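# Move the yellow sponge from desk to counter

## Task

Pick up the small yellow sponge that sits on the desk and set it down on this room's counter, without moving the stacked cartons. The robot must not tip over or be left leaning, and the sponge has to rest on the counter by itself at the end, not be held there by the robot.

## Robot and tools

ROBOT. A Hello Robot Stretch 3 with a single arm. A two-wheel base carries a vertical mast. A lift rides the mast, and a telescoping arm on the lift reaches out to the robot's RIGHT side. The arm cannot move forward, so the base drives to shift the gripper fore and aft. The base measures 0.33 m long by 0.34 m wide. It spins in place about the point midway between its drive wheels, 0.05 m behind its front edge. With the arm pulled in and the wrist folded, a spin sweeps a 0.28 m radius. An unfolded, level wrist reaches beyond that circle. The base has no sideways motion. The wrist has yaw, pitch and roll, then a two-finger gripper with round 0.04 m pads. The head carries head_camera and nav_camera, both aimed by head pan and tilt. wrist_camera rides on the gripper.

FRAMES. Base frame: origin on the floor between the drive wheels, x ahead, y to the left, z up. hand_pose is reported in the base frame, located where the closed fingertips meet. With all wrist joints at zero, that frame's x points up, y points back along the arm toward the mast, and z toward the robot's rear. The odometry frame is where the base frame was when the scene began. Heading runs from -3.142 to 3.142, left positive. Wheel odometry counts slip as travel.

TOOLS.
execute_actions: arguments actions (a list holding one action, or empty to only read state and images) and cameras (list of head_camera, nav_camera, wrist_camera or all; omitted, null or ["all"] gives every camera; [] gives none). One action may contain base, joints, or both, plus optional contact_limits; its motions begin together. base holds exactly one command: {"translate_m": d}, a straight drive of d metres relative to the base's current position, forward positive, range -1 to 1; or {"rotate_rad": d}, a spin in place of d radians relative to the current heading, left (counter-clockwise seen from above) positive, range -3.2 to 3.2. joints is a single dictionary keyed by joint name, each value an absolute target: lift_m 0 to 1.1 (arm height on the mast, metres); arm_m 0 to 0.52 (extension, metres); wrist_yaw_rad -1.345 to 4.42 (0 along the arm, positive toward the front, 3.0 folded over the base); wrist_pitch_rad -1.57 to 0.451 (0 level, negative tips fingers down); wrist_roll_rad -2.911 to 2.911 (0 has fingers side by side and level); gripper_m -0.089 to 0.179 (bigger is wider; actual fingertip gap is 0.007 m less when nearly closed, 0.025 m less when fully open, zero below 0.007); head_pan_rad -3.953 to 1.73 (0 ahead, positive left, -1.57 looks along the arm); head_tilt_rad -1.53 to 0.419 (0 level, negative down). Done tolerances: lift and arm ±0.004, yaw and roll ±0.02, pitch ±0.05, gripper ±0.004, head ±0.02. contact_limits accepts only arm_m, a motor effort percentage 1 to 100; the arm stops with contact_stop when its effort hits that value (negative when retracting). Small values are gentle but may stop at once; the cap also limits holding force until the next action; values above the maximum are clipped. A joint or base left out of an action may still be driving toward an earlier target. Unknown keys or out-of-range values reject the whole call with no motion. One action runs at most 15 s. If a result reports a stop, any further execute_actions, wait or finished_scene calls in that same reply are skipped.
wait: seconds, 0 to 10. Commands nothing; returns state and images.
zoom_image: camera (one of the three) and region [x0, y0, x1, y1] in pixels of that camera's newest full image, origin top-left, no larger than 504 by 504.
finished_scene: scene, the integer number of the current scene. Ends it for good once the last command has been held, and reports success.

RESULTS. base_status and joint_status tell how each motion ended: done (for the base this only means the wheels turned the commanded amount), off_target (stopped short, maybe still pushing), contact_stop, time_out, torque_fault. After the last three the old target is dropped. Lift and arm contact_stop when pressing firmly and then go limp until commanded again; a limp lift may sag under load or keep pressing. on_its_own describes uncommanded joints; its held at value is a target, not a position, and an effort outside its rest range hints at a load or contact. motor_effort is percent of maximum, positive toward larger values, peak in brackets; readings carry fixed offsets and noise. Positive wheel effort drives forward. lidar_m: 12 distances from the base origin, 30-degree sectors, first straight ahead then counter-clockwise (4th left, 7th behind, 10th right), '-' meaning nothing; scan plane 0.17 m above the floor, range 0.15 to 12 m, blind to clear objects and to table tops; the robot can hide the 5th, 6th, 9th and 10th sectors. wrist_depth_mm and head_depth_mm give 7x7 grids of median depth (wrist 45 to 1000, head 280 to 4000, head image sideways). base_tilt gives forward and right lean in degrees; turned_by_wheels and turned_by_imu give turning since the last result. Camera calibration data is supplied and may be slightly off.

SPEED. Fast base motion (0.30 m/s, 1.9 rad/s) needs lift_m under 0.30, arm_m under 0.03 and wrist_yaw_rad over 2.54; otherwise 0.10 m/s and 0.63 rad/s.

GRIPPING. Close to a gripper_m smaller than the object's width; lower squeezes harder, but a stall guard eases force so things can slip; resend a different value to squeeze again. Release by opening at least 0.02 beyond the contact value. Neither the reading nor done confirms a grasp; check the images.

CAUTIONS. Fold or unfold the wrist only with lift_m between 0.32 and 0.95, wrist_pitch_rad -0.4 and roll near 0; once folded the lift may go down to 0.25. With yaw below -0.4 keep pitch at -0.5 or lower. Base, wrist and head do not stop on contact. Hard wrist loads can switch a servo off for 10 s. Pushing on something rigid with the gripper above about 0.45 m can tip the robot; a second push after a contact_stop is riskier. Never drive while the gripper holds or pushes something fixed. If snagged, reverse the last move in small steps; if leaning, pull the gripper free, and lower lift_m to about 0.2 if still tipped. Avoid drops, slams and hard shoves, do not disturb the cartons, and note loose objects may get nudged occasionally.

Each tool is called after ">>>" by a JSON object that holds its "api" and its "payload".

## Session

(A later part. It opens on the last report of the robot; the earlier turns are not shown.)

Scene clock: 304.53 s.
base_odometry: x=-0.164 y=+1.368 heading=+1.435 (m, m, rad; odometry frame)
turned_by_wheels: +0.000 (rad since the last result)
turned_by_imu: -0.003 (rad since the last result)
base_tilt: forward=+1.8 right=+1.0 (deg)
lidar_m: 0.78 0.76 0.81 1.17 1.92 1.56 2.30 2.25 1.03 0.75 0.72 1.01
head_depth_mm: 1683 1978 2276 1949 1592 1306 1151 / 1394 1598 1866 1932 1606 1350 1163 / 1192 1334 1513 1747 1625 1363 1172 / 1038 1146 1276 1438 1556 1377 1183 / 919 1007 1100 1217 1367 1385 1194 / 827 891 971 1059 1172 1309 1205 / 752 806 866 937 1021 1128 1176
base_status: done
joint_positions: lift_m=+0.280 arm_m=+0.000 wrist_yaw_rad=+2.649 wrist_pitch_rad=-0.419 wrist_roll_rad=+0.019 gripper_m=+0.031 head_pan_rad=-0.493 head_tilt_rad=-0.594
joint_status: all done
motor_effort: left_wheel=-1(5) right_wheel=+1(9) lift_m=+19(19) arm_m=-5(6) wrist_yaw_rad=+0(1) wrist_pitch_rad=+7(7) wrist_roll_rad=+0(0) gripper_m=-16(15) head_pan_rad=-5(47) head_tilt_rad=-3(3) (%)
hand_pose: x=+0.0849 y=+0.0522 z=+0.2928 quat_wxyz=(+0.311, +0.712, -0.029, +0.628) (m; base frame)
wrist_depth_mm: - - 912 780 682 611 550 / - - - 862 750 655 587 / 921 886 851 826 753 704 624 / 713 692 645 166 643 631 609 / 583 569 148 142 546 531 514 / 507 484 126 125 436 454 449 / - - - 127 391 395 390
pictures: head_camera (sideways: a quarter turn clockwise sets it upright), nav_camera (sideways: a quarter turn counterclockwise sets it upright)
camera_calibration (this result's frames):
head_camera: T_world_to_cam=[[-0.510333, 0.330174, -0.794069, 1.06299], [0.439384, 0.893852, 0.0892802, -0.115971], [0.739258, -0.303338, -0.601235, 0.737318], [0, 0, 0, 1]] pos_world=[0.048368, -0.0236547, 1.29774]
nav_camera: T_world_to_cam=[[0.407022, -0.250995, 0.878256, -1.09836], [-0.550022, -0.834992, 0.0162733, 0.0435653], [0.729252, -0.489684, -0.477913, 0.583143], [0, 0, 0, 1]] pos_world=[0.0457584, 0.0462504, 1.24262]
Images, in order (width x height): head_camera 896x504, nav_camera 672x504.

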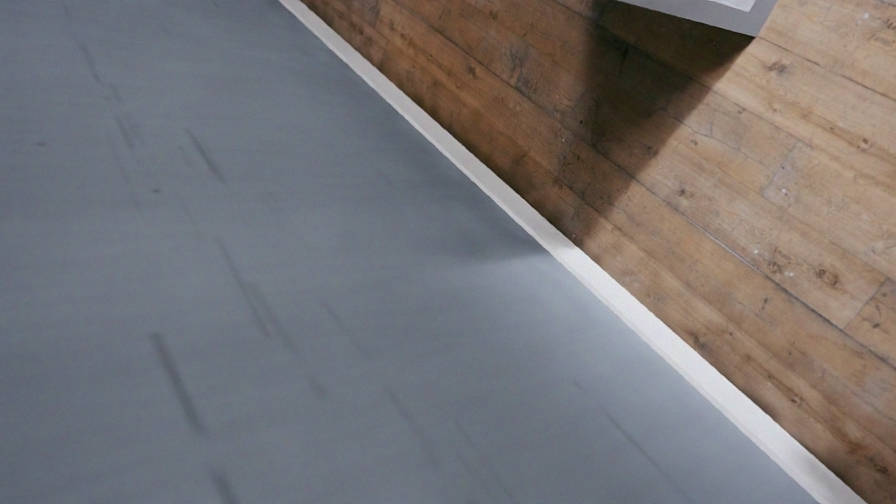

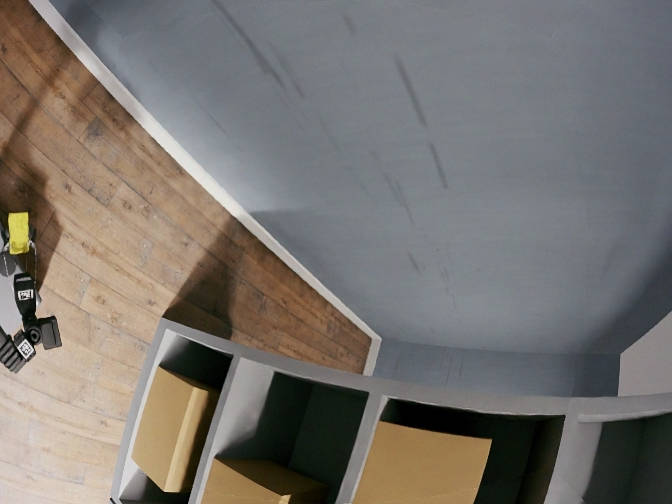

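>>> {"api": "execute_actions", "payload": {"actions": [{"base": {"translate_m": 0.533}}], "cameras": []}}

>>> {"api": "execute_actions", "payload": {"actions": [{"base": {"rotate_rad": -1.135}, "joints": {"head_pan_rad": -0.1, "head_tilt_rad": -0.75}}], "cameras": ["head_camera", "nav_camera"]}}

Scene clock: 333.83 s.
base_odometry: x=-0.092 y=+1.896 heading=+1.435 (m, m, rad; odometry frame)
turned_by_wheels: +0.000 (rad since the last result)
turned_by_imu: -0.002 (rad since the last result)
base_tilt: forward=+1.8 right=+1.0 (deg)
lidar_m: 0.29 0.28 0.30 0.44 1.51 1.97 2.83 1.55 0.74 0.59 0.88 0.38
head_depth_mm: 581 684 831 1064 1458 1339 1153 / 482 550 640 768 954 1259 1156 / 410 459 520 604 710 873 1093 / 358 394 439 495 567 662 799 / 317 345 379 419 470 536 622 / 291 307 333 364 403 449 508 / - 286 298 322 352 387 430
base_status: done
joint_positions: lift_m=+0.280 arm_m=+0.000 wrist_yaw_rad=+2.649 wrist_pitch_rad=-0.419 wrist_roll_rad=+0.019 gripper_m=+0.031 head_pan_rad=-0.493 head_tilt_rad=-0.594
joint_status: not commanded
motor_effort: left_wheel=-1(5) right_wheel=+1(8) lift_m=+19(19) arm_m=-5(6) wrist_yaw_rad=+1(0) wrist_pitch_rad=+7(7) wrist_roll_rad=+0(0) gripper_m=-15(16) head_pan_rad=-5(5) head_tilt_rad=-3(3) (%)
hand_pose: x=+0.0849 y=+0.0523 z=+0.2928 quat_wxyz=(+0.311, +0.712, -0.029, +0.628) (m; base frame)
wrist_depth_mm: 517 416 345 295 256 226 203 / 626 475 385 323 278 245 218 / 760 566 442 355 306 267 233 / 716 643 506 166 335 291 254 / 579 569 148 142 346 318 277 / 504 489 127 125 390 344 303 / - - - 127 393 379 320
pictures: none
No camera images: the call's "cameras" was empty. Leave "cameras" out to get every camera's image.

Scene clock: 335.70 s.
base_odometry: x=-0.092 y=+1.896 heading=+0.300 (m, m, rad; odometry frame)
turned_by_wheels: -1.135 (rad since the last result)
turned_by_imu: -1.111 (rad since the last result)
base_tilt: forward=+1.8 right=+1.0 (deg)
lidar_m: 1.13 0.41 0.30 0.28 0.29 0.40 1.09 1.99 2.82 2.22 0.74 0.59
head_depth_mm: 774 823 884 954 1045 1201 1104 / 2369 2546 2014 1616 1400 1255 1111 / 2355 2541 2082 1719 1457 1271 1118 / 2310 2560 2120 1742 1480 1276 1129 / 2291 2560 2140 1761 1487 1285 1136 / 2146 1906 1607 1390 1226 1096 999 / 1242 1103 997 907 834 776 723
base_status: done
joint_positions: lift_m=+0.280 arm_m=+0.000 wrist_yaw_rad=+2.649 wrist_pitch_rad=-0.419 wrist_roll_rad=+0.019 gripper_m=+0.031 head_pan_rad=-0.107 head_tilt_rad=-0.741
joint_status: all done
motor_effort: left_wheel=+3(10) right_wheel=-4(8) lift_m=+19(19) arm_m=-6(6) wrist_yaw_rad=+0(1) wrist_pitch_rad=+7(7) wrist_roll_rad=+0(0) gripper_m=-16(16) head_pan_rad=+5(42) head_tilt_rad=-5(19) (%)
hand_pose: x=+0.0849 y=+0.0523 z=+0.2928 quat_wxyz=(+0.311, +0.712, -0.029, +0.628) (m; base frame)
wrist_depth_mm: 242 271 314 370 452 572 801 / 258 291 337 407 498 666 895 / 275 310 365 432 567 715 752 / 294 335 379 166 617 620 613 / 315 363 148 143 541 526 516 / 343 380 127 125 434 456 441 / - - - 127 390 397 388
pictures: head_camera (sideways: a quarter turn clockwise sets it upright), nav_camera (sideways: a quarter turn counterclockwise sets it upright)
camera_calibration (this result's frames):
head_camera: T_world_to_cam=[[-0.7064, 0.1255, -0.696598, 0.93715], [0.0839521, 0.992064, 0.0935986, -0.119408], [0.702817, 0.00763714, -0.71133, 0.880745], [0, 0, 0, 1]] pos_world=[0.0530241, -0.00587892, 1.29049]
nav_camera: T_world_to_cam=[[0.594543, -0.0925096, 0.798724, -0.995796], [-0.191865, -0.980987, 0.029198, 0.0245584], [0.780837, -0.170606, -0.600988, 0.742955], [0, 0, 0, 1]] pos_world=[0.0166286, 0.0587237, 1.24116]
Images, in order (width x height): head_camera 896x504, nav_camera 672x504.

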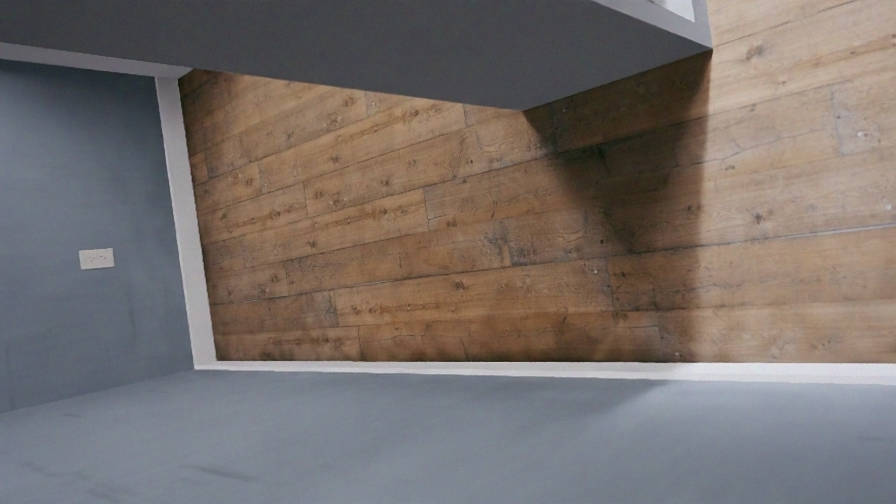

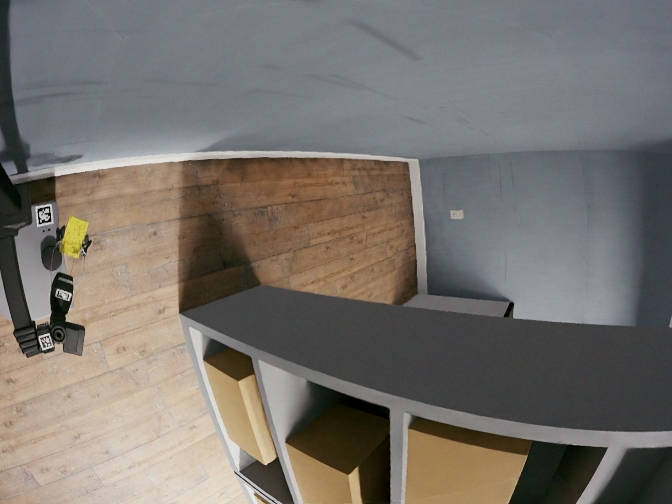

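>>> {"api": "execute_actions", "payload": {"actions": [{"base": {"rotate_rad": 0.025}}], "cameras": []}}

>>> {"api": "execute_actions", "payload": {"actions": [{"base": {"translate_m": 1.0}, "joints": {"head_pan_rad": -0.75, "head_tilt_rad": -0.5}}], "cameras": ["head_camera", "nav_camera"]}}

Scene clock: 388.97 s.
base_odometry: x=-0.092 y=+1.896 heading=+0.325 (m, m, rad; odometry frame)
turned_by_wheels: +0.025 (rad since the last result)
turned_by_imu: +0.024 (rad since the last result)
base_tilt: forward=+1.8 right=+1.0 (deg)
lidar_m: 1.04 0.40 0.29 0.28 0.30 0.41 1.19 1.98 2.82 1.83 0.74 0.59
head_depth_mm: 2224 879 939 1005 1087 1193 1101 / 2341 2521 2050 1652 1415 1258 1112 / 2316 2554 2100 1713 1451 1265 1119 / 2300 2531 2126 1747 1469 1274 1135 / 2297 2545 2136 1750 1481 1292 1136 / 1913 1625 1436 1281 1149 1052 968 / 1096 1006 923 855 801 749 706
base_status: done
joint_positions: lift_m=+0.280 arm_m=+0.000 wrist_yaw_rad=+2.649 wrist_pitch_rad=-0.419 wrist_roll_rad=+0.019 gripper_m=+0.031 head_pan_rad=-0.107 head_tilt_rad=-0.741
joint_status: not commanded
motor_effort: left_wheel=+1(3) right_wheel=+0(2) lift_m=+19(19) arm_m=-5(6) wrist_yaw_rad=+0(0) wrist_pitch_rad=+7(7) wrist_roll_rad=+0(0) gripper_m=-16(16) head_pan_rad=+5(4) head_tilt_rad=-5(4) (%)
hand_pose: x=+0.0849 y=+0.0523 z=+0.2928 quat_wxyz=(+0.311, +0.712, -0.029, +0.628) (m; base frame)
wrist_depth_mm: 242 272 310 361 439 555 749 / 258 289 335 398 490 634 866 / 274 310 362 423 548 700 744 / 294 335 375 166 606 623 608 / 315 364 148 142 536 520 516 / 344 384 127 125 436 451 442 / - - - 127 393 395 391
pictures: none
No camera images: the call's "cameras" was empty. Leave "cameras" out to get every camera's image.

Scene clock: 394.07 s.
base_odometry: x=+0.856 y=+2.215 heading=+0.325 (m, m, rad; odometry frame)
turned_by_wheels: +0.000 (rad since the last result)
turned_by_imu: -0.003 (rad since the last result)
base_tilt: forward=+1.8 right=+1.0 (deg)
lidar_m: 0.98 0.38 0.28 0.27 0.28 0.39 1.12 0.50 0.37 0.36 1.48 1.42
head_depth_mm: 2349 1748 1947 2119 1722 1408 1198 / 2155 1619 1707 1976 1744 1422 1211 / 1953 1621 1517 1718 1762 1439 1219 / 1793 1683 1530 1793 1784 1456 1231 / 1657 1711 1791 2057 1807 1467 1240 / 1553 1657 1804 1982 1830 1489 1257 / 1443 1549 1663 1805 1850 1511 1269
base_status: done
joint_positions: lift_m=+0.280 arm_m=+0.000 wrist_yaw_rad=+2.649 wrist_pitch_rad=-0.419 wrist_roll_rad=+0.019 gripper_m=+0.031 head_pan_rad=-0.743 head_tilt_rad=-0.506
joint_status: all done
motor_effort: left_wheel=+1(9) right_wheel=-1(6) lift_m=+19(19) arm_m=-6(5) wrist_yaw_rad=+1(0) wrist_pitch_rad=+7(7) wrist_roll_rad=+0(0) gripper_m=-15(16) head_pan_rad=-6(55) head_tilt_rad=+3(23) (%)
hand_pose: x=+0.0849 y=+0.0523 z=+0.2928 quat_wxyz=(+0.311, +0.712, -0.029, +0.628) (m; base frame)
wrist_depth_mm: 232 257 295 345 421 523 726 / 247 276 320 377 465 608 834 / 262 295 342 406 523 688 748 / 279 318 357 166 590 626 617 / 300 348 149 142 543 528 511 / 326 368 126 125 435 449 441 / - - - 127 391 398 393
pictures: head_camera (sideways: a quarter turn clockwise sets it upright), nav_camera (sideways: a quarter turn counterclockwise sets it upright)
camera_calibration (this result's frames):
head_camera: T_world_to_cam=[[-0.360227, 0.397828, -0.843783, 1.12689], [0.641184, 0.762575, 0.0858063, -0.11269], [0.677584, -0.51011, -0.52978, 0.644732], [0, 0, 0, 1]] pos_world=[0.0413311, -0.0334901, 1.30209]
nav_camera: T_world_to_cam=[[0.274671, -0.29093, 0.916469, -1.1474], [-0.740242, -0.672287, 0.00843942, 0.0549231], [0.613675, -0.680727, -0.400017, 0.482486], [0, 0, 0, 1]] pos_world=[0.0597241, 0.0315522, 1.24409]
Images, in order (width x height): head_camera 896x504, nav_camera 672x504.

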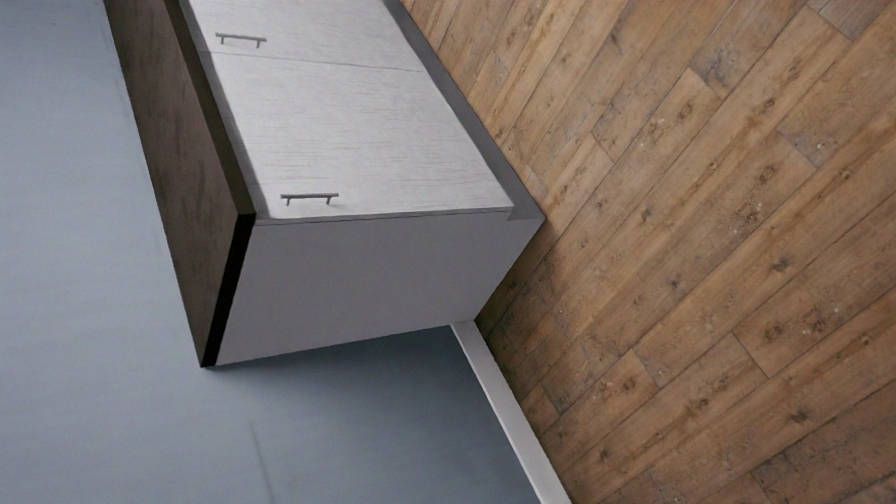

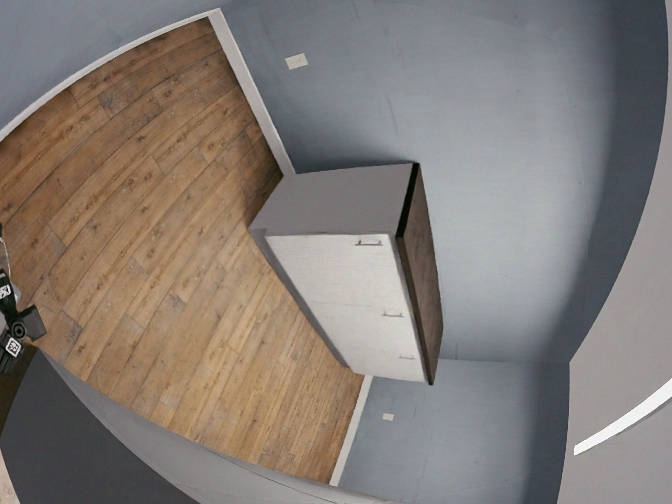

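>>> {"api": "execute_actions", "payload": {"actions": [{"base": {"rotate_rad": -0.335}}], "cameras": ["nav_camera"]}}

Scene clock: 462.50 s.
base_odometry: x=+0.856 y=+2.215 heading=-0.010 (m, m, rad; odometry frame)
turned_by_wheels: -0.335 (rad since the last result)
turned_by_imu: -0.328 (rad since the last result)
base_tilt: forward=+1.8 right=+1.0 (deg)
lidar_m: 1.65 0.59 0.32 0.27 0.27 0.30 0.49 2.88 0.43 0.36 2.36 1.42
head_depth_mm: 2932 3245 3047 2197 1719 1414 1196 / 3020 3336 2957 2228 1747 1430 1212 / 3122 2260 2498 2260 1765 1441 1222 / 2692 1914 2013 2152 1781 1451 1227 / 2350 1755 1693 1840 1801 1466 1238 / 2051 1812 1456 1609 1772 1494 1251 / 1819 1815 1418 1709 1840 1501 1258
base_status: done
joint_positions: lift_m=+0.280 arm_m=+0.000 wrist_yaw_rad=+2.649 wrist_pitch_rad=-0.419 wrist_roll_rad=+0.019 gripper_m=+0.031 head_pan_rad=-0.743 head_tilt_rad=-0.506
joint_status: not commanded
motor_effort: left_wheel=+3(9) right_wheel=-4(8) lift_m=+19(19) arm_m=-5(5) wrist_yaw_rad=+1(1) wrist_pitch_rad=+7(7) wrist_roll_rad=+0(0) gripper_m=-16(16) head_pan_rad=-5(5) head_tilt_rad=+3(3) (%)
hand_pose: x=+0.0849 y=+0.0523 z=+0.2928 quat_wxyz=(+0.311, +0.712, -0.029, +0.628) (m; base frame)
wrist_depth_mm: 246 288 361 478 731 - - / 256 302 384 522 796 - - / 268 319 409 558 777 775 748 / 279 337 404 165 640 628 613 / 295 357 149 142 541 523 514 / 316 370 127 125 435 457 443 / - - - 127 392 396 389
pictures: nav_camera (sideways: a quarter turn counterclockwise sets it upright)
camera_calibration (this result's frames):
nav_camera: T_world_to_cam=[[0.274658, -0.290941, 0.916469, -1.1474], [-0.74027, -0.672256, 0.00843932, 0.0549234], [0.613647, -0.680753, -0.400016, 0.482484], [0, 0, 0, 1]] pos_world=[0.0597255, 0.0315499, 1.24409]
Images, in order (width x height): nav_camera 672x504.

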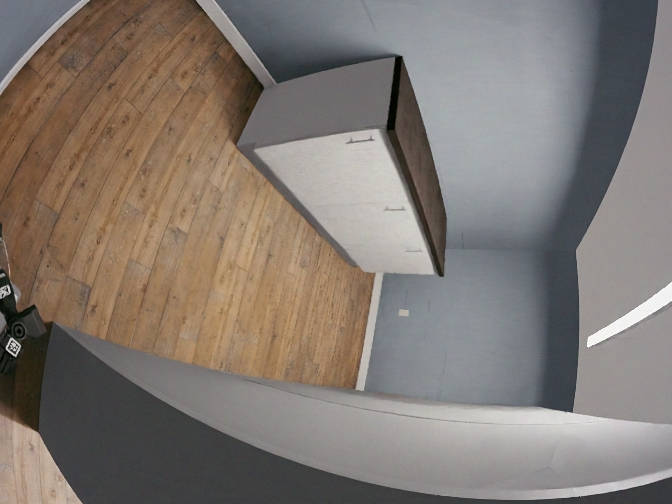

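>>> {"api": "execute_actions", "payload": {"actions": [{"base": {"translate_m": 1.0}, "joints": {"head_pan_rad": -0.8, "head_tilt_rad": -0.6}}], "cameras": ["head_camera", "nav_camera"]}}

Scene clock: 477.27 s.
base_odometry: x=+1.856 y=+2.205 heading=-0.010 (m, m, rad; odometry frame)
turned_by_wheels: +0.000 (rad since the last result)
turned_by_imu: -0.003 (rad since the last result)
base_tilt: forward=+1.8 right=+1.0 (deg)
lidar_m: 0.70 0.70 0.69 0.58 0.58 0.65 1.07 1.02 1.14 1.85 0.64 0.71
head_depth_mm: 1939 1098 763 757 1402 1329 1158 / 1804 1132 779 753 890 1103 1163 / 1527 1159 794 809 964 1193 1178 / 1245 1194 809 867 1052 1288 1181 / 1051 1084 850 939 1157 1352 1199 / 907 965 892 1024 1178 1303 1205 / 801 846 898 957 1023 1100 1154
base_status: done
joint_positions: lift_m=+0.280 arm_m=+0.000 wrist_yaw_rad=+2.649 wrist_pitch_rad=-0.419 wrist_roll_rad=+0.019 gripper_m=+0.031 head_pan_rad=-0.793 head_tilt_rad=-0.593
joint_status: all done
motor_effort: left_wheel=+3(11) right_wheel=-4(8) lift_m=+19(19) arm_m=-5(5) wrist_yaw_rad=+0(0) wrist_pitch_rad=+7(7) wrist_roll_rad=+0(0) gripper_m=-16(16) head_pan_rad=-5(15) head_tilt_rad=-3(15) (%)
hand_pose: x=+0.0849 y=+0.0523 z=+0.2928 quat_wxyz=(+0.311, +0.712, -0.029, +0.628) (m; base frame)
wrist_depth_mm: 480 558 706 789 649 564 490 / 496 584 747 854 713 602 519 / 514 613 772 835 735 643 554 / 534 634 647 166 641 629 574 / 544 575 148 143 540 526 515 / 506 485 127 125 433 453 443 / - - - 127 393 396 391
pictures: head_camera (sideways: a quarter turn clockwise sets it upright), nav_camera (sideways: a quarter turn counterclockwise sets it upright)
camera_calibration (this result's frames):
head_camera: T_world_to_cam=[[-0.389548, 0.46581, -0.794527, 1.06285], [0.683858, 0.724135, 0.0892529, -0.117427], [0.61692, -0.508576, -0.600634, 0.737282], [0, 0, 0, 1]] pos_world=[0.0394922, -0.0350912, 1.29778]
nav_camera: T_world_to_cam=[[0.314205, -0.359593, 0.878617, -1.09826], [-0.772217, -0.635152, 0.0162057, 0.0450087], [0.552228, -0.683575, -0.477251, 0.583362], [0, 0, 0, 1]] pos_world=[0.0576863, 0.0324332, 1.24263]
Images, in order (width x height): head_camera 896x504, nav_camera 672x504.

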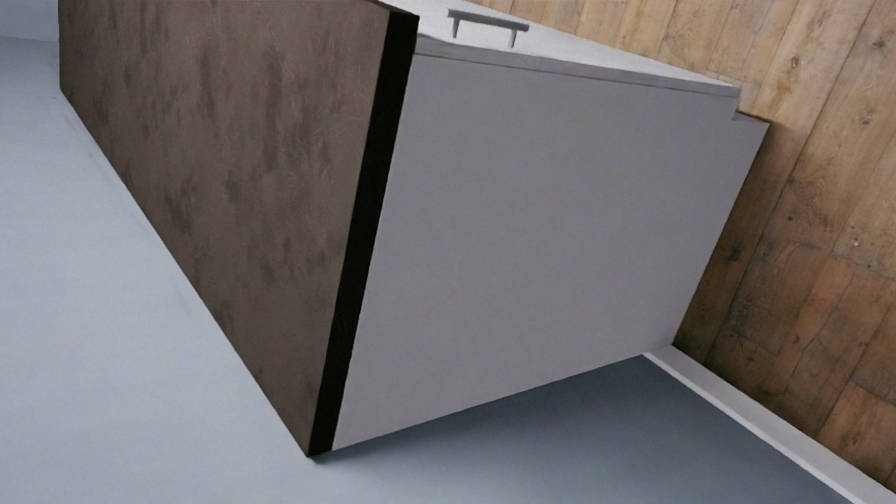

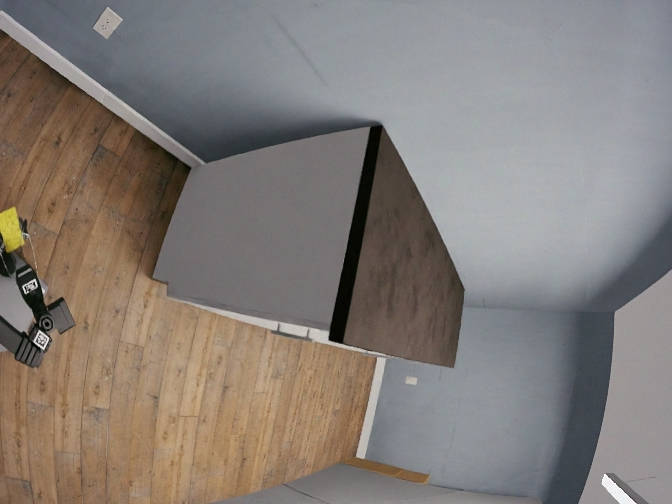

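>>> {"api": "execute_actions", "payload": {"actions": []}}

Scene clock: 498.97 s.
base_odometry: x=+1.856 y=+2.205 heading=-0.010 (m, m, rad; odometry frame)
turned_by_wheels: +0.000 (rad since the last result)
turned_by_imu: +0.000 (rad since the last result)
base_tilt: forward=+1.8 right=+1.0 (deg)
lidar_m: 0.70 0.70 0.70 0.58 0.58 0.65 1.06 1.02 1.14 1.86 0.64 0.71
head_depth_mm: 1955 1098 763 757 1411 1331 1151 / 1798 1128 776 753 888 1100 1161 / 1530 1161 795 806 961 1192 1172 / 1245 1193 809 867 1051 1294 1180 / 1048 1084 852 939 1157 1353 1188 / 908 968 890 1023 1177 1299 1210 / 801 847 895 954 1027 1099 1152
base_status: done
joint_positions: lift_m=+0.280 arm_m=+0.000 wrist_yaw_rad=+2.649 wrist_pitch_rad=-0.419 wrist_roll_rad=+0.019 gripper_m=+0.031 head_pan_rad=-0.793 head_tilt_rad=-0.593
joint_status: all done
motor_effort: left_wheel=+3(11) right_wheel=-4(8) lift_m=+19(19) arm_m=-6(5) wrist_yaw_rad=+1(0) wrist_pitch_rad=+7(7) wrist_roll_rad=+0(0) gripper_m=-16(16) head_pan_rad=-6(15) head_tilt_rad=-3(15) (%)
hand_pose: x=+0.0849 y=+0.0523 z=+0.2928 quat_wxyz=(+0.311, +0.712, -0.029, +0.628) (m; base frame)
wrist_depth_mm: 469 559 708 782 657 553 491 / 492 582 749 852 712 602 527 / 515 615 755 826 739 640 553 / 534 639 651 165 646 617 577 / 540 567 149 142 543 528 509 / 509 489 127 125 436 454 441 / - - - 127 392 397 389
pictures: head_camera (sideways: a quarter turn clockwise sets it upright), nav_camera (sideways: a quarter turn counterclockwise sets it upright), wrist_camera
camera_calibration (this result's frames):
head_camera: T_world_to_cam=[[-0.389548, 0.46581, -0.794527, 1.06285], [0.683858, 0.724135, 0.0892529, -0.117427], [0.61692, -0.508576, -0.600634, 0.737282], [0, 0, 0, 1]] pos_world=[0.0394922, -0.0350912, 1.29778]
nav_camera: T_world_to_cam=[[0.314205, -0.359593, 0.878617, -1.09826], [-0.772217, -0.635152, 0.0162057, 0.0450087], [0.552228, -0.683575, -0.477252, 0.583362], [0, 0, 0, 1]] pos_world=[0.0576863, 0.0324332, 1.24263]
wrist_camera: T_world_to_cam=[[0.811148, -0.578876, -0.0833103, -0.0238063], [-0.401184, -0.4471, -0.799471, 0.317724], [0.425547, 0.681912, -0.5949, 0.264653], [0, 0, 0, 1]] pos_world=[0.0341536, -0.0521972, 0.40947]
Images, in order (width x height): head_camera 896x504, nav_camera 672x504, wrist_camera 644x364.

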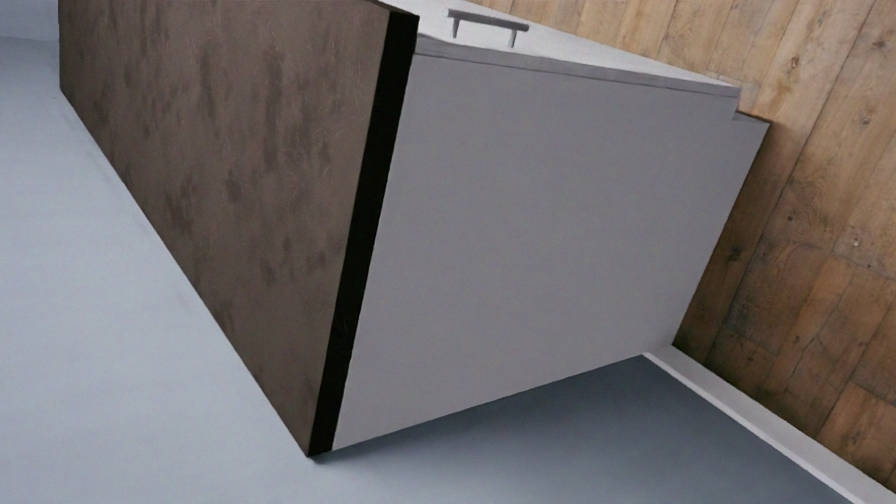

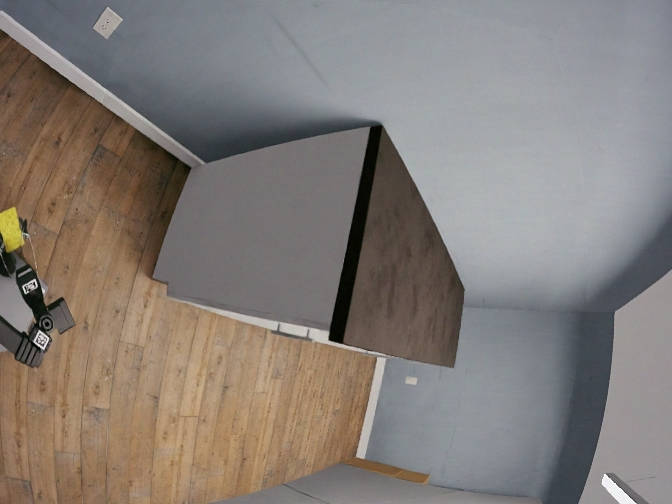

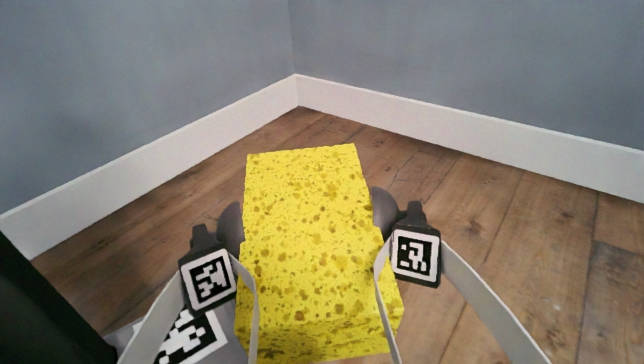

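>>> {"api": "execute_actions", "payload": {"actions": [{"base": {"translate_m": 0.36}, "joints": {"lift_m": 0.985, "arm_m": 0.15, "wrist_yaw_rad": 1.57, "head_pan_rad": -1.2, "head_tilt_rad": -0.6}}]}}

Scene clock: 626.20 s.
base_odometry: x=+2.216 y=+2.202 heading=-0.010 (m, m, rad; odometry frame)
turned_by_wheels: +0.000 (rad since the last result)
turned_by_imu: -0.003 (rad since the last result)
base_tilt: forward=+1.8 right=+1.0 (deg)
lidar_m: 0.36 0.36 0.40 0.65 0.69 0.78 1.27 1.35 1.52 0.52 0.52 0.43
head_depth_mm: 2565 1181 765 627 730 851 1113 / 2498 1127 834 - 719 865 1101 / 2459 1157 799 633 731 877 1108 / 2506 1187 808 632 715 892 1123 / 1678 1230 823 620 748 903 1145 / 1098 1072 841 646 737 907 1015 / 810 800 775 662 721 773 768
base_status: done
joint_positions: lift_m=+0.985 arm_m=+0.150 wrist_yaw_rad=+1.571 wrist_pitch_rad=-0.418 wrist_roll_rad=+0.019 gripper_m=+0.031 head_pan_rad=-1.193 head_tilt_rad=-0.593
joint_status: all done
motor_effort: left_wheel=+3(11) right_wheel=-3(8) lift_m=+29(30) arm_m=+6(5) wrist_yaw_rad=-1(2) wrist_pitch_rad=+7(7) wrist_roll_rad=+0(0) gripper_m=-16(16) head_pan_rad=-5(42) head_tilt_rad=-3(4) (%)
hand_pose: x=+0.2030 y=-0.2946 z=+0.9973 quat_wxyz=(+0.590, +0.597, -0.390, +0.380) (m; base frame)
wrist_depth_mm: 272 294 327 362 416 474 566 / 291 317 353 400 458 503 495 / 314 344 390 433 409 389 380 / 337 372 410 165 353 314 306 / 363 410 149 142 326 279 257 / 398 449 127 125 369 269 227 / 439 498 578 127 431 326 219
pictures: head_camera (sideways: a quarter turn clockwise sets it upright), nav_camera (sideways: a quarter turn counterclockwise sets it upright), wrist_camera
camera_calibration (this result's frames):
head_camera: T_world_to_cam=[[-0.177455, 0.580854, -0.794429, 1.06143], [0.911868, 0.400661, 0.0892587, -0.118826], [0.370143, -0.708575, -0.600762, 0.738954], [0, 0, 0, 1]] pos_world=[0.0231912, -0.0453239, 1.29777]
nav_camera: T_world_to_cam=[[0.149427, -0.453694, 0.87854, -1.09715], [-0.958595, -0.284309, 0.0162201, 0.0461268], [0.242418, -0.844588, -0.477393, 0.585436], [0, 0, 0, 1]] pos_world=[0.0662406, 0.00979379, 1.24263]
wrist_camera: T_world_to_cam=[[-0.125972, -0.988528, -0.0833302, -0.192201], [-0.583623, 0.141773, -0.799553, 0.983876], [0.802194, -0.0520877, -0.594787, 0.577251], [0, 0, 0, 1]] pos_world=[0.0869337, -0.299416, 1.11399]
Images, in order (width x height): head_camera 896x504, nav_camera 672x504, wrist_camera 644x364.

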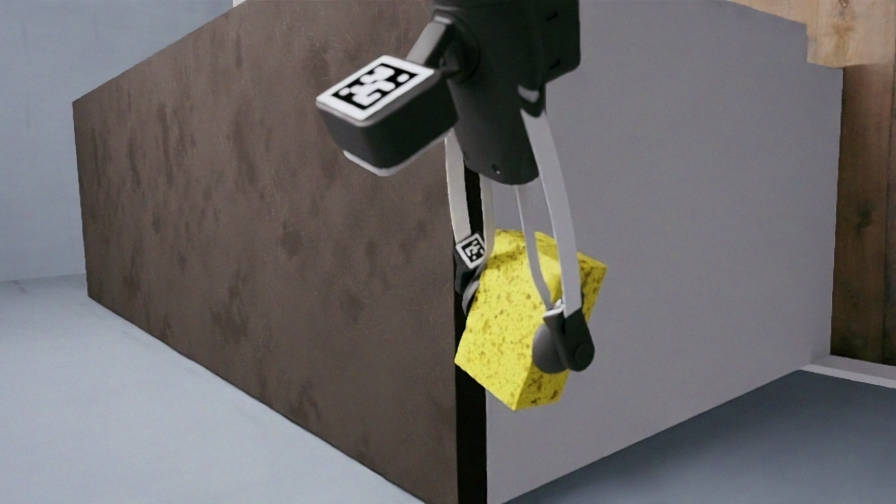

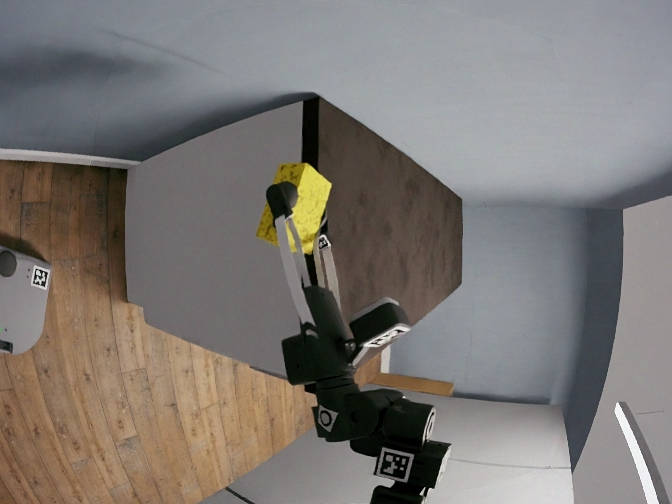

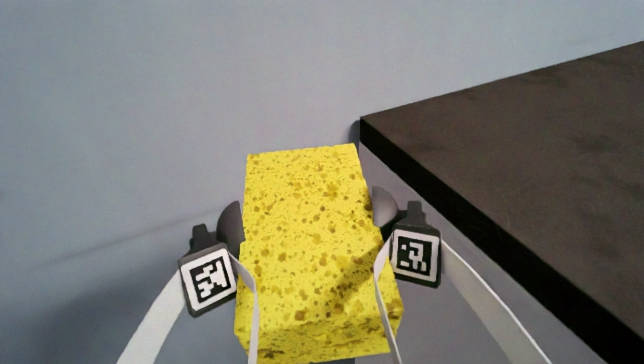

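>>> {"api": "execute_actions", "payload": {"actions": [{"base": {"rotate_rad": 0.34}, "joints": {"arm_m": 0.315, "wrist_yaw_rad": 0.25, "wrist_pitch_rad": -0.5, "head_pan_rad": -1.5, "head_tilt_rad": -0.55}}]}}

Scene clock: 659.03 s.
base_odometry: x=+2.216 y=+2.202 heading=+0.330 (m, m, rad; odometry frame)
turned_by_wheels: +0.340 (rad since the last result)
turned_by_imu: +0.333 (rad since the last result)
base_tilt: forward=+1.8 right=+1.0 (deg)
lidar_m: 0.36 0.37 0.52 0.69 0.72 1.00 1.35 1.41 0.53 0.52 0.50 0.37
head_depth_mm: 2507 - 750 614 658 794 996 / 2516 - - 623 671 812 1022 / 2543 1442 686 632 684 828 1051 / 2447 1361 884 643 696 850 1081 / 1374 1264 895 654 708 869 1113 / 957 954 865 663 722 861 962 / 731 729 730 668 699 734 735
base_status: done
joint_positions: lift_m=+0.985 arm_m=+0.315 wrist_yaw_rad=+0.251 wrist_pitch_rad=-0.514 wrist_roll_rad=+0.019 gripper_m=+0.031 head_pan_rad=-1.493 head_tilt_rad=-0.556
joint_status: all done
motor_effort: left_wheel=-1(5) right_wheel=+1(6) lift_m=+28(29) arm_m=+6(7) wrist_yaw_rad=-1(2) wrist_pitch_rad=+5(7) wrist_roll_rad=+0(0) gripper_m=-17(16) head_pan_rad=-5(37) head_tilt_rad=+4(10) (%)
hand_pose: x=+0.0310 y=-0.6643 z=+0.9765 quat_wxyz=(+0.695, +0.263, -0.662, -0.095) (m; base frame)
wrist_depth_mm: 343 454 587 563 548 531 - / 349 423 432 422 411 403 435 / 339 353 345 337 330 323 316 / 294 290 277 166 277 270 266 / 250 247 148 142 237 233 229 / 217 215 127 125 197 204 200 / 192 191 185 127 179 182 178
pictures: head_camera (sideways: a quarter turn clockwise sets it upright), nav_camera (sideways: a quarter turn counterclockwise sets it upright), wrist_camera
camera_calibration (this result's frames):
head_camera: T_world_to_cam=[[0.00442504, 0.57794, -0.816067, 1.08853], [0.989294, 0.116511, 0.0878776, -0.117504], [0.145869, -0.807719, -0.571237, 0.701912], [0, 0, 0, 1]] pos_world=[0.00904215, -0.0484674, 1.2996]
nav_camera: T_world_to_cam=[[0.00614578, -0.445192, 0.895414, -1.11829], [-0.999842, 0.0122203, 0.0129383, 0.0506502], [-0.0167023, -0.895352, -0.445046, 0.544926], [0, 0, 0, 1]] pos_world=[0.0666165, -0.0105715, 1.24319]
wrist_camera: T_world_to_cam=[[-0.990689, -0.116229, -0.0708917, 0.0131082], [-0.0258575, 0.671878, -0.740211, 1.19614], [0.133664, -0.731486, -0.668627, 0.32509], [0, 0, 0, 1]] pos_world=[0.000462453, -0.56434, 1.10369]
Images, in order (width x height): head_camera 896x504, nav_camera 672x504, wrist_camera 644x364.

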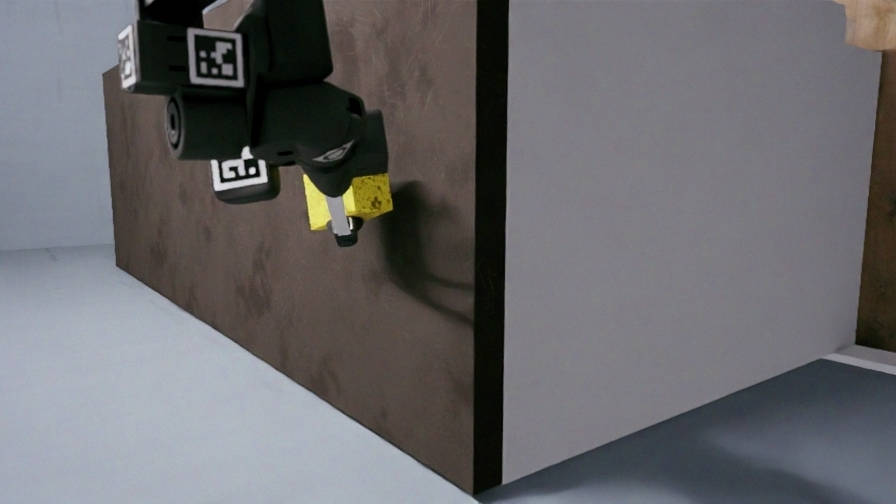

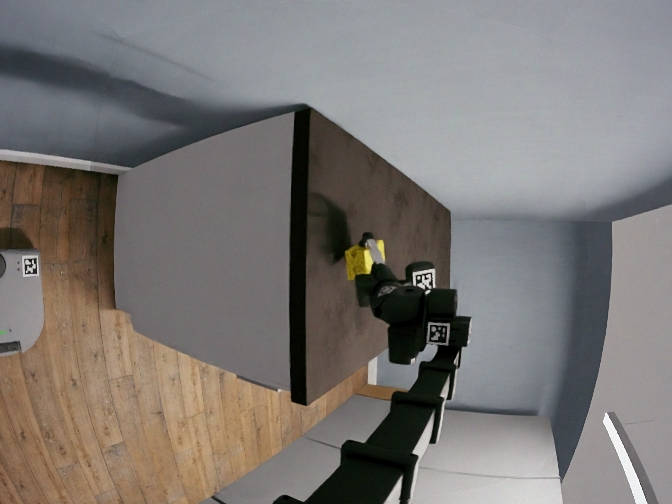

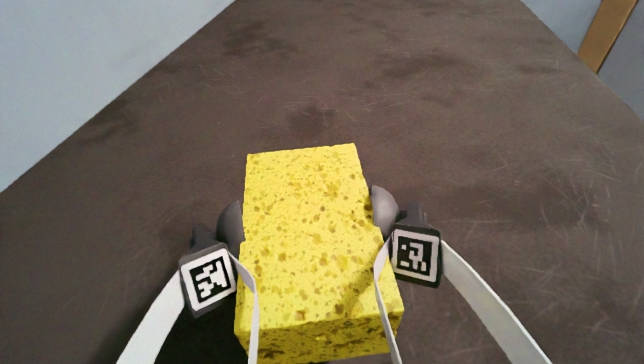

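>>> {"api": "execute_actions", "payload": {"actions": [{"joints": {"lift_m": 0.953}}]}}

Scene clock: 685.37 s.
base_odometry: x=+2.216 y=+2.202 heading=+0.330 (m, m, rad; odometry frame)
turned_by_wheels: +0.000 (rad since the last result)
turned_by_imu: -0.001 (rad since the last result)
base_tilt: forward=+1.8 right=+1.1 (deg)
lidar_m: 0.36 0.37 0.52 0.69 0.73 1.00 1.35 1.41 0.53 0.52 0.50 0.37
head_depth_mm: 2523 2664 - 613 658 795 998 / 2522 1393 - 616 670 810 1019 / 2536 1329 854 629 683 832 1050 / 2453 1357 881 643 695 851 1084 / 1377 1261 892 650 707 868 1122 / 956 956 865 662 721 859 962 / 733 732 731 670 700 733 734
base_status: not commanded
joint_positions: lift_m=+0.953 arm_m=+0.315 wrist_yaw_rad=+0.251 wrist_pitch_rad=-0.515 wrist_roll_rad=+0.019 gripper_m=+0.031 head_pan_rad=-1.493 head_tilt_rad=-0.556
joint_status: all done
motor_effort: left_wheel=-1(1) right_wheel=+2(2) lift_m=+19(26) arm_m=+7(6) wrist_yaw_rad=-2(1) wrist_pitch_rad=+6(6) wrist_roll_rad=+0(0) gripper_m=-16(16) head_pan_rad=-5(5) head_tilt_rad=+3(3) (%)
hand_pose: x=+0.0310 y=-0.6642 z=+0.9449 quat_wxyz=(+0.695, +0.263, -0.662, -0.096) (m; base frame)
wrist_depth_mm: 343 442 490 474 455 446 - / 347 374 364 354 346 337 327 / 301 294 289 282 275 270 265 / 247 242 231 166 232 226 222 / 209 207 149 143 198 194 191 / 182 181 127 125 164 171 168 / 160 159 154 127 150 152 150
pictures: head_camera (sideways: a quarter turn clockwise sets it upright), nav_camera (sideways: a quarter turn counterclockwise sets it upright), wrist_camera
camera_calibration (this result's frames):
head_camera: T_world_to_cam=[[0.00442504, 0.57794, -0.816067, 1.08853], [0.989294, 0.116511, 0.0878776, -0.117504], [0.145869, -0.807719, -0.571237, 0.701912], [0, 0, 0, 1]] pos_world=[0.00904215, -0.0484674, 1.2996]
nav_camera: T_world_to_cam=[[0.00614578, -0.445192, 0.895414, -1.11829], [-0.999842, 0.0122203, 0.0129383, 0.0506502], [-0.0167023, -0.895352, -0.445046, 0.544926], [0, 0, 0, 1]] pos_world=[0.0666165, -0.0105715, 1.24319]
wrist_camera: T_world_to_cam=[[-0.9907, -0.116187, -0.0708113, 0.0108059], [-0.0259678, 0.672309, -0.739815, 1.17259], [0.133564, -0.731096, -0.669074, 0.30469], [0, 0, 0, 1]] pos_world=[0.00045943, -0.564331, 1.07213]
Images, in order (width x height): head_camera 896x504, nav_camera 672x504, wrist_camera 644x364.

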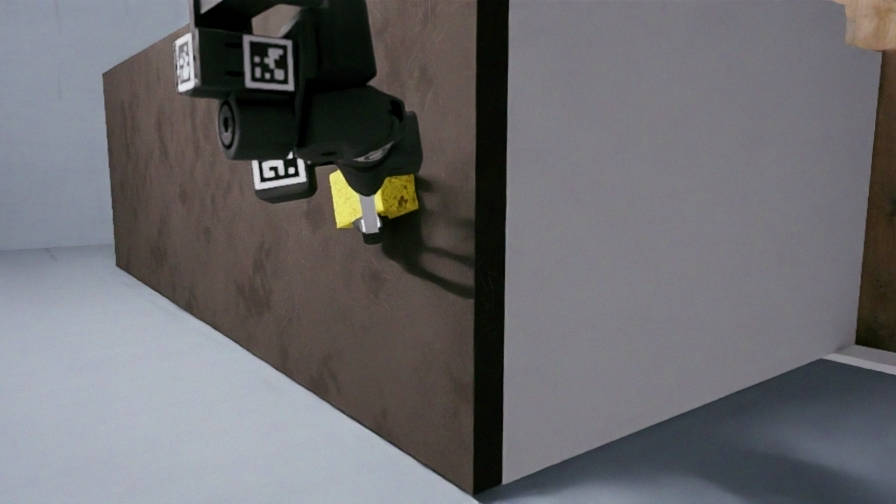

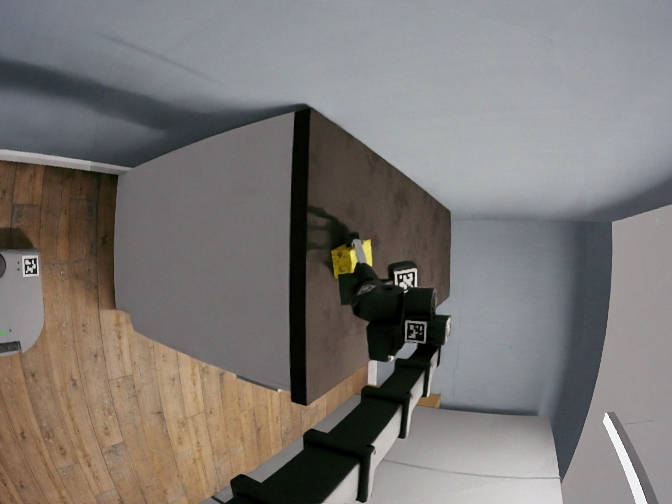

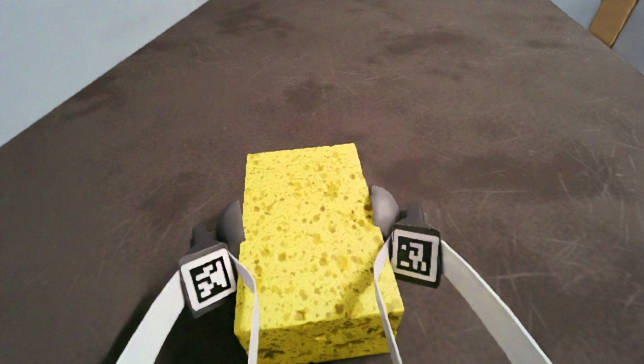

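>>> {"api": "execute_actions", "payload": {"actions": [{"joints": {"gripper_m": 0.12}}]}}

Scene clock: 693.33 s.
base_odometry: x=+2.216 y=+2.202 heading=+0.330 (m, m, rad; odometry frame)
turned_by_wheels: +0.000 (rad since the last result)
turned_by_imu: -0.001 (rad since the last result)
base_tilt: forward=+1.8 right=+1.1 (deg)
lidar_m: 0.36 0.37 0.52 0.69 0.72 1.00 1.35 1.41 0.53 0.52 0.50 0.37
head_depth_mm: 2520 2698 - 615 658 793 996 / 2539 1400 - 617 671 811 1022 / 2561 1327 856 630 682 829 1053 / 2475 1365 882 643 694 848 1082 / 1373 1259 890 653 709 867 1120 / 953 955 868 663 721 857 965 / 732 731 730 667 700 733 736
base_status: not commanded
joint_positions: lift_m=+0.953 arm_m=+0.315 wrist_yaw_rad=+0.251 wrist_pitch_rad=-0.515 wrist_roll_rad=+0.019 gripper_m=+0.120 head_pan_rad=-1.493 head_tilt_rad=-0.556
joint_status: all done
motor_effort: left_wheel=-2(1) right_wheel=+2(2) lift_m=+19(19) arm_m=+6(6) wrist_yaw_rad=-2(2) wrist_pitch_rad=+6(6) wrist_roll_rad=+0(0) gripper_m=+0(80) head_pan_rad=-5(5) head_tilt_rad=+3(4) (%)
hand_pose: x=+0.0310 y=-0.6642 z=+0.9449 quat_wxyz=(+0.695, +0.263, -0.662, -0.096) (m; base frame)
wrist_depth_mm: 344 442 494 476 459 446 - / 347 375 362 356 344 338 328 / 300 295 289 283 276 270 264 / 247 243 231 169 231 228 223 / 209 210 192 145 195 196 192 / 182 - 169 127 168 167 169 / 163 156 151 130 150 151 150
pictures: head_camera (sideways: a quarter turn clockwise sets it upright), nav_camera (sideways: a quarter turn counterclockwise sets it upright), wrist_camera
camera_calibration (this result's frames):
head_camera: T_world_to_cam=[[0.00442497, 0.57794, -0.816067, 1.08853], [0.989294, 0.116511, 0.0878776, -0.117504], [0.145869, -0.807719, -0.571237, 0.701912], [0, 0, 0, 1]] pos_world=[0.00904216, -0.0484674, 1.2996]
nav_camera: T_world_to_cam=[[0.00614584, -0.445192, 0.895414, -1.11829], [-0.999842, 0.0122202, 0.0129383, 0.0506502], [-0.0167021, -0.895352, -0.445046, 0.544926], [0, 0, 0, 1]] pos_world=[0.0666165, -0.0105715, 1.24319]
wrist_camera: T_world_to_cam=[[-0.9907, -0.116186, -0.0708114, 0.0108065], [-0.025967, 0.672309, -0.739815, 1.17259], [0.133563, -0.731096, -0.669074, 0.30469], [0, 0, 0, 1]] pos_world=[0.000459328, -0.564331, 1.07213]
Images, in order (width x height): head_camera 896x504, nav_camera 672x504, wrist_camera 644x364.

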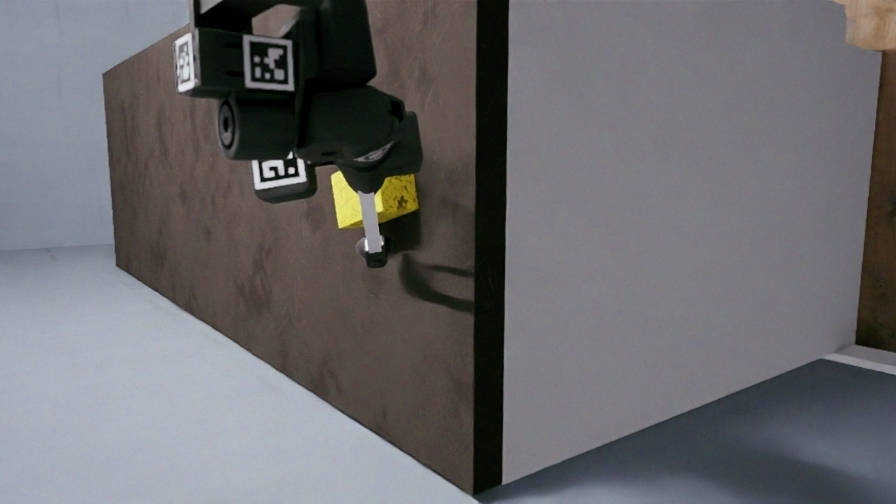

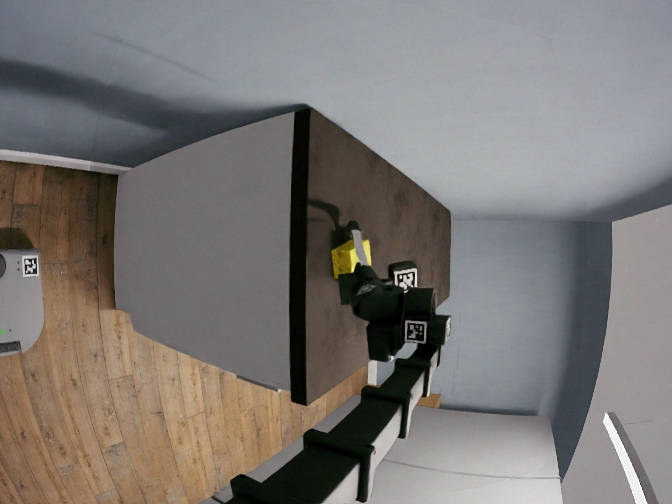

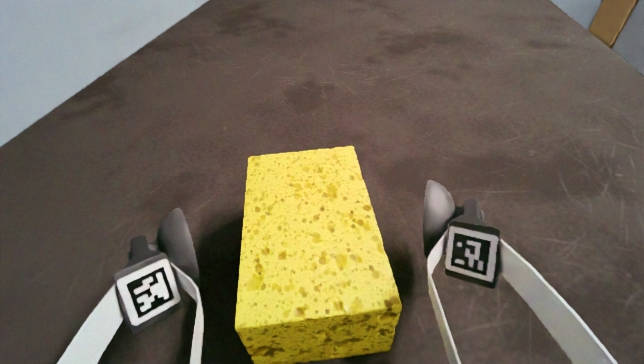

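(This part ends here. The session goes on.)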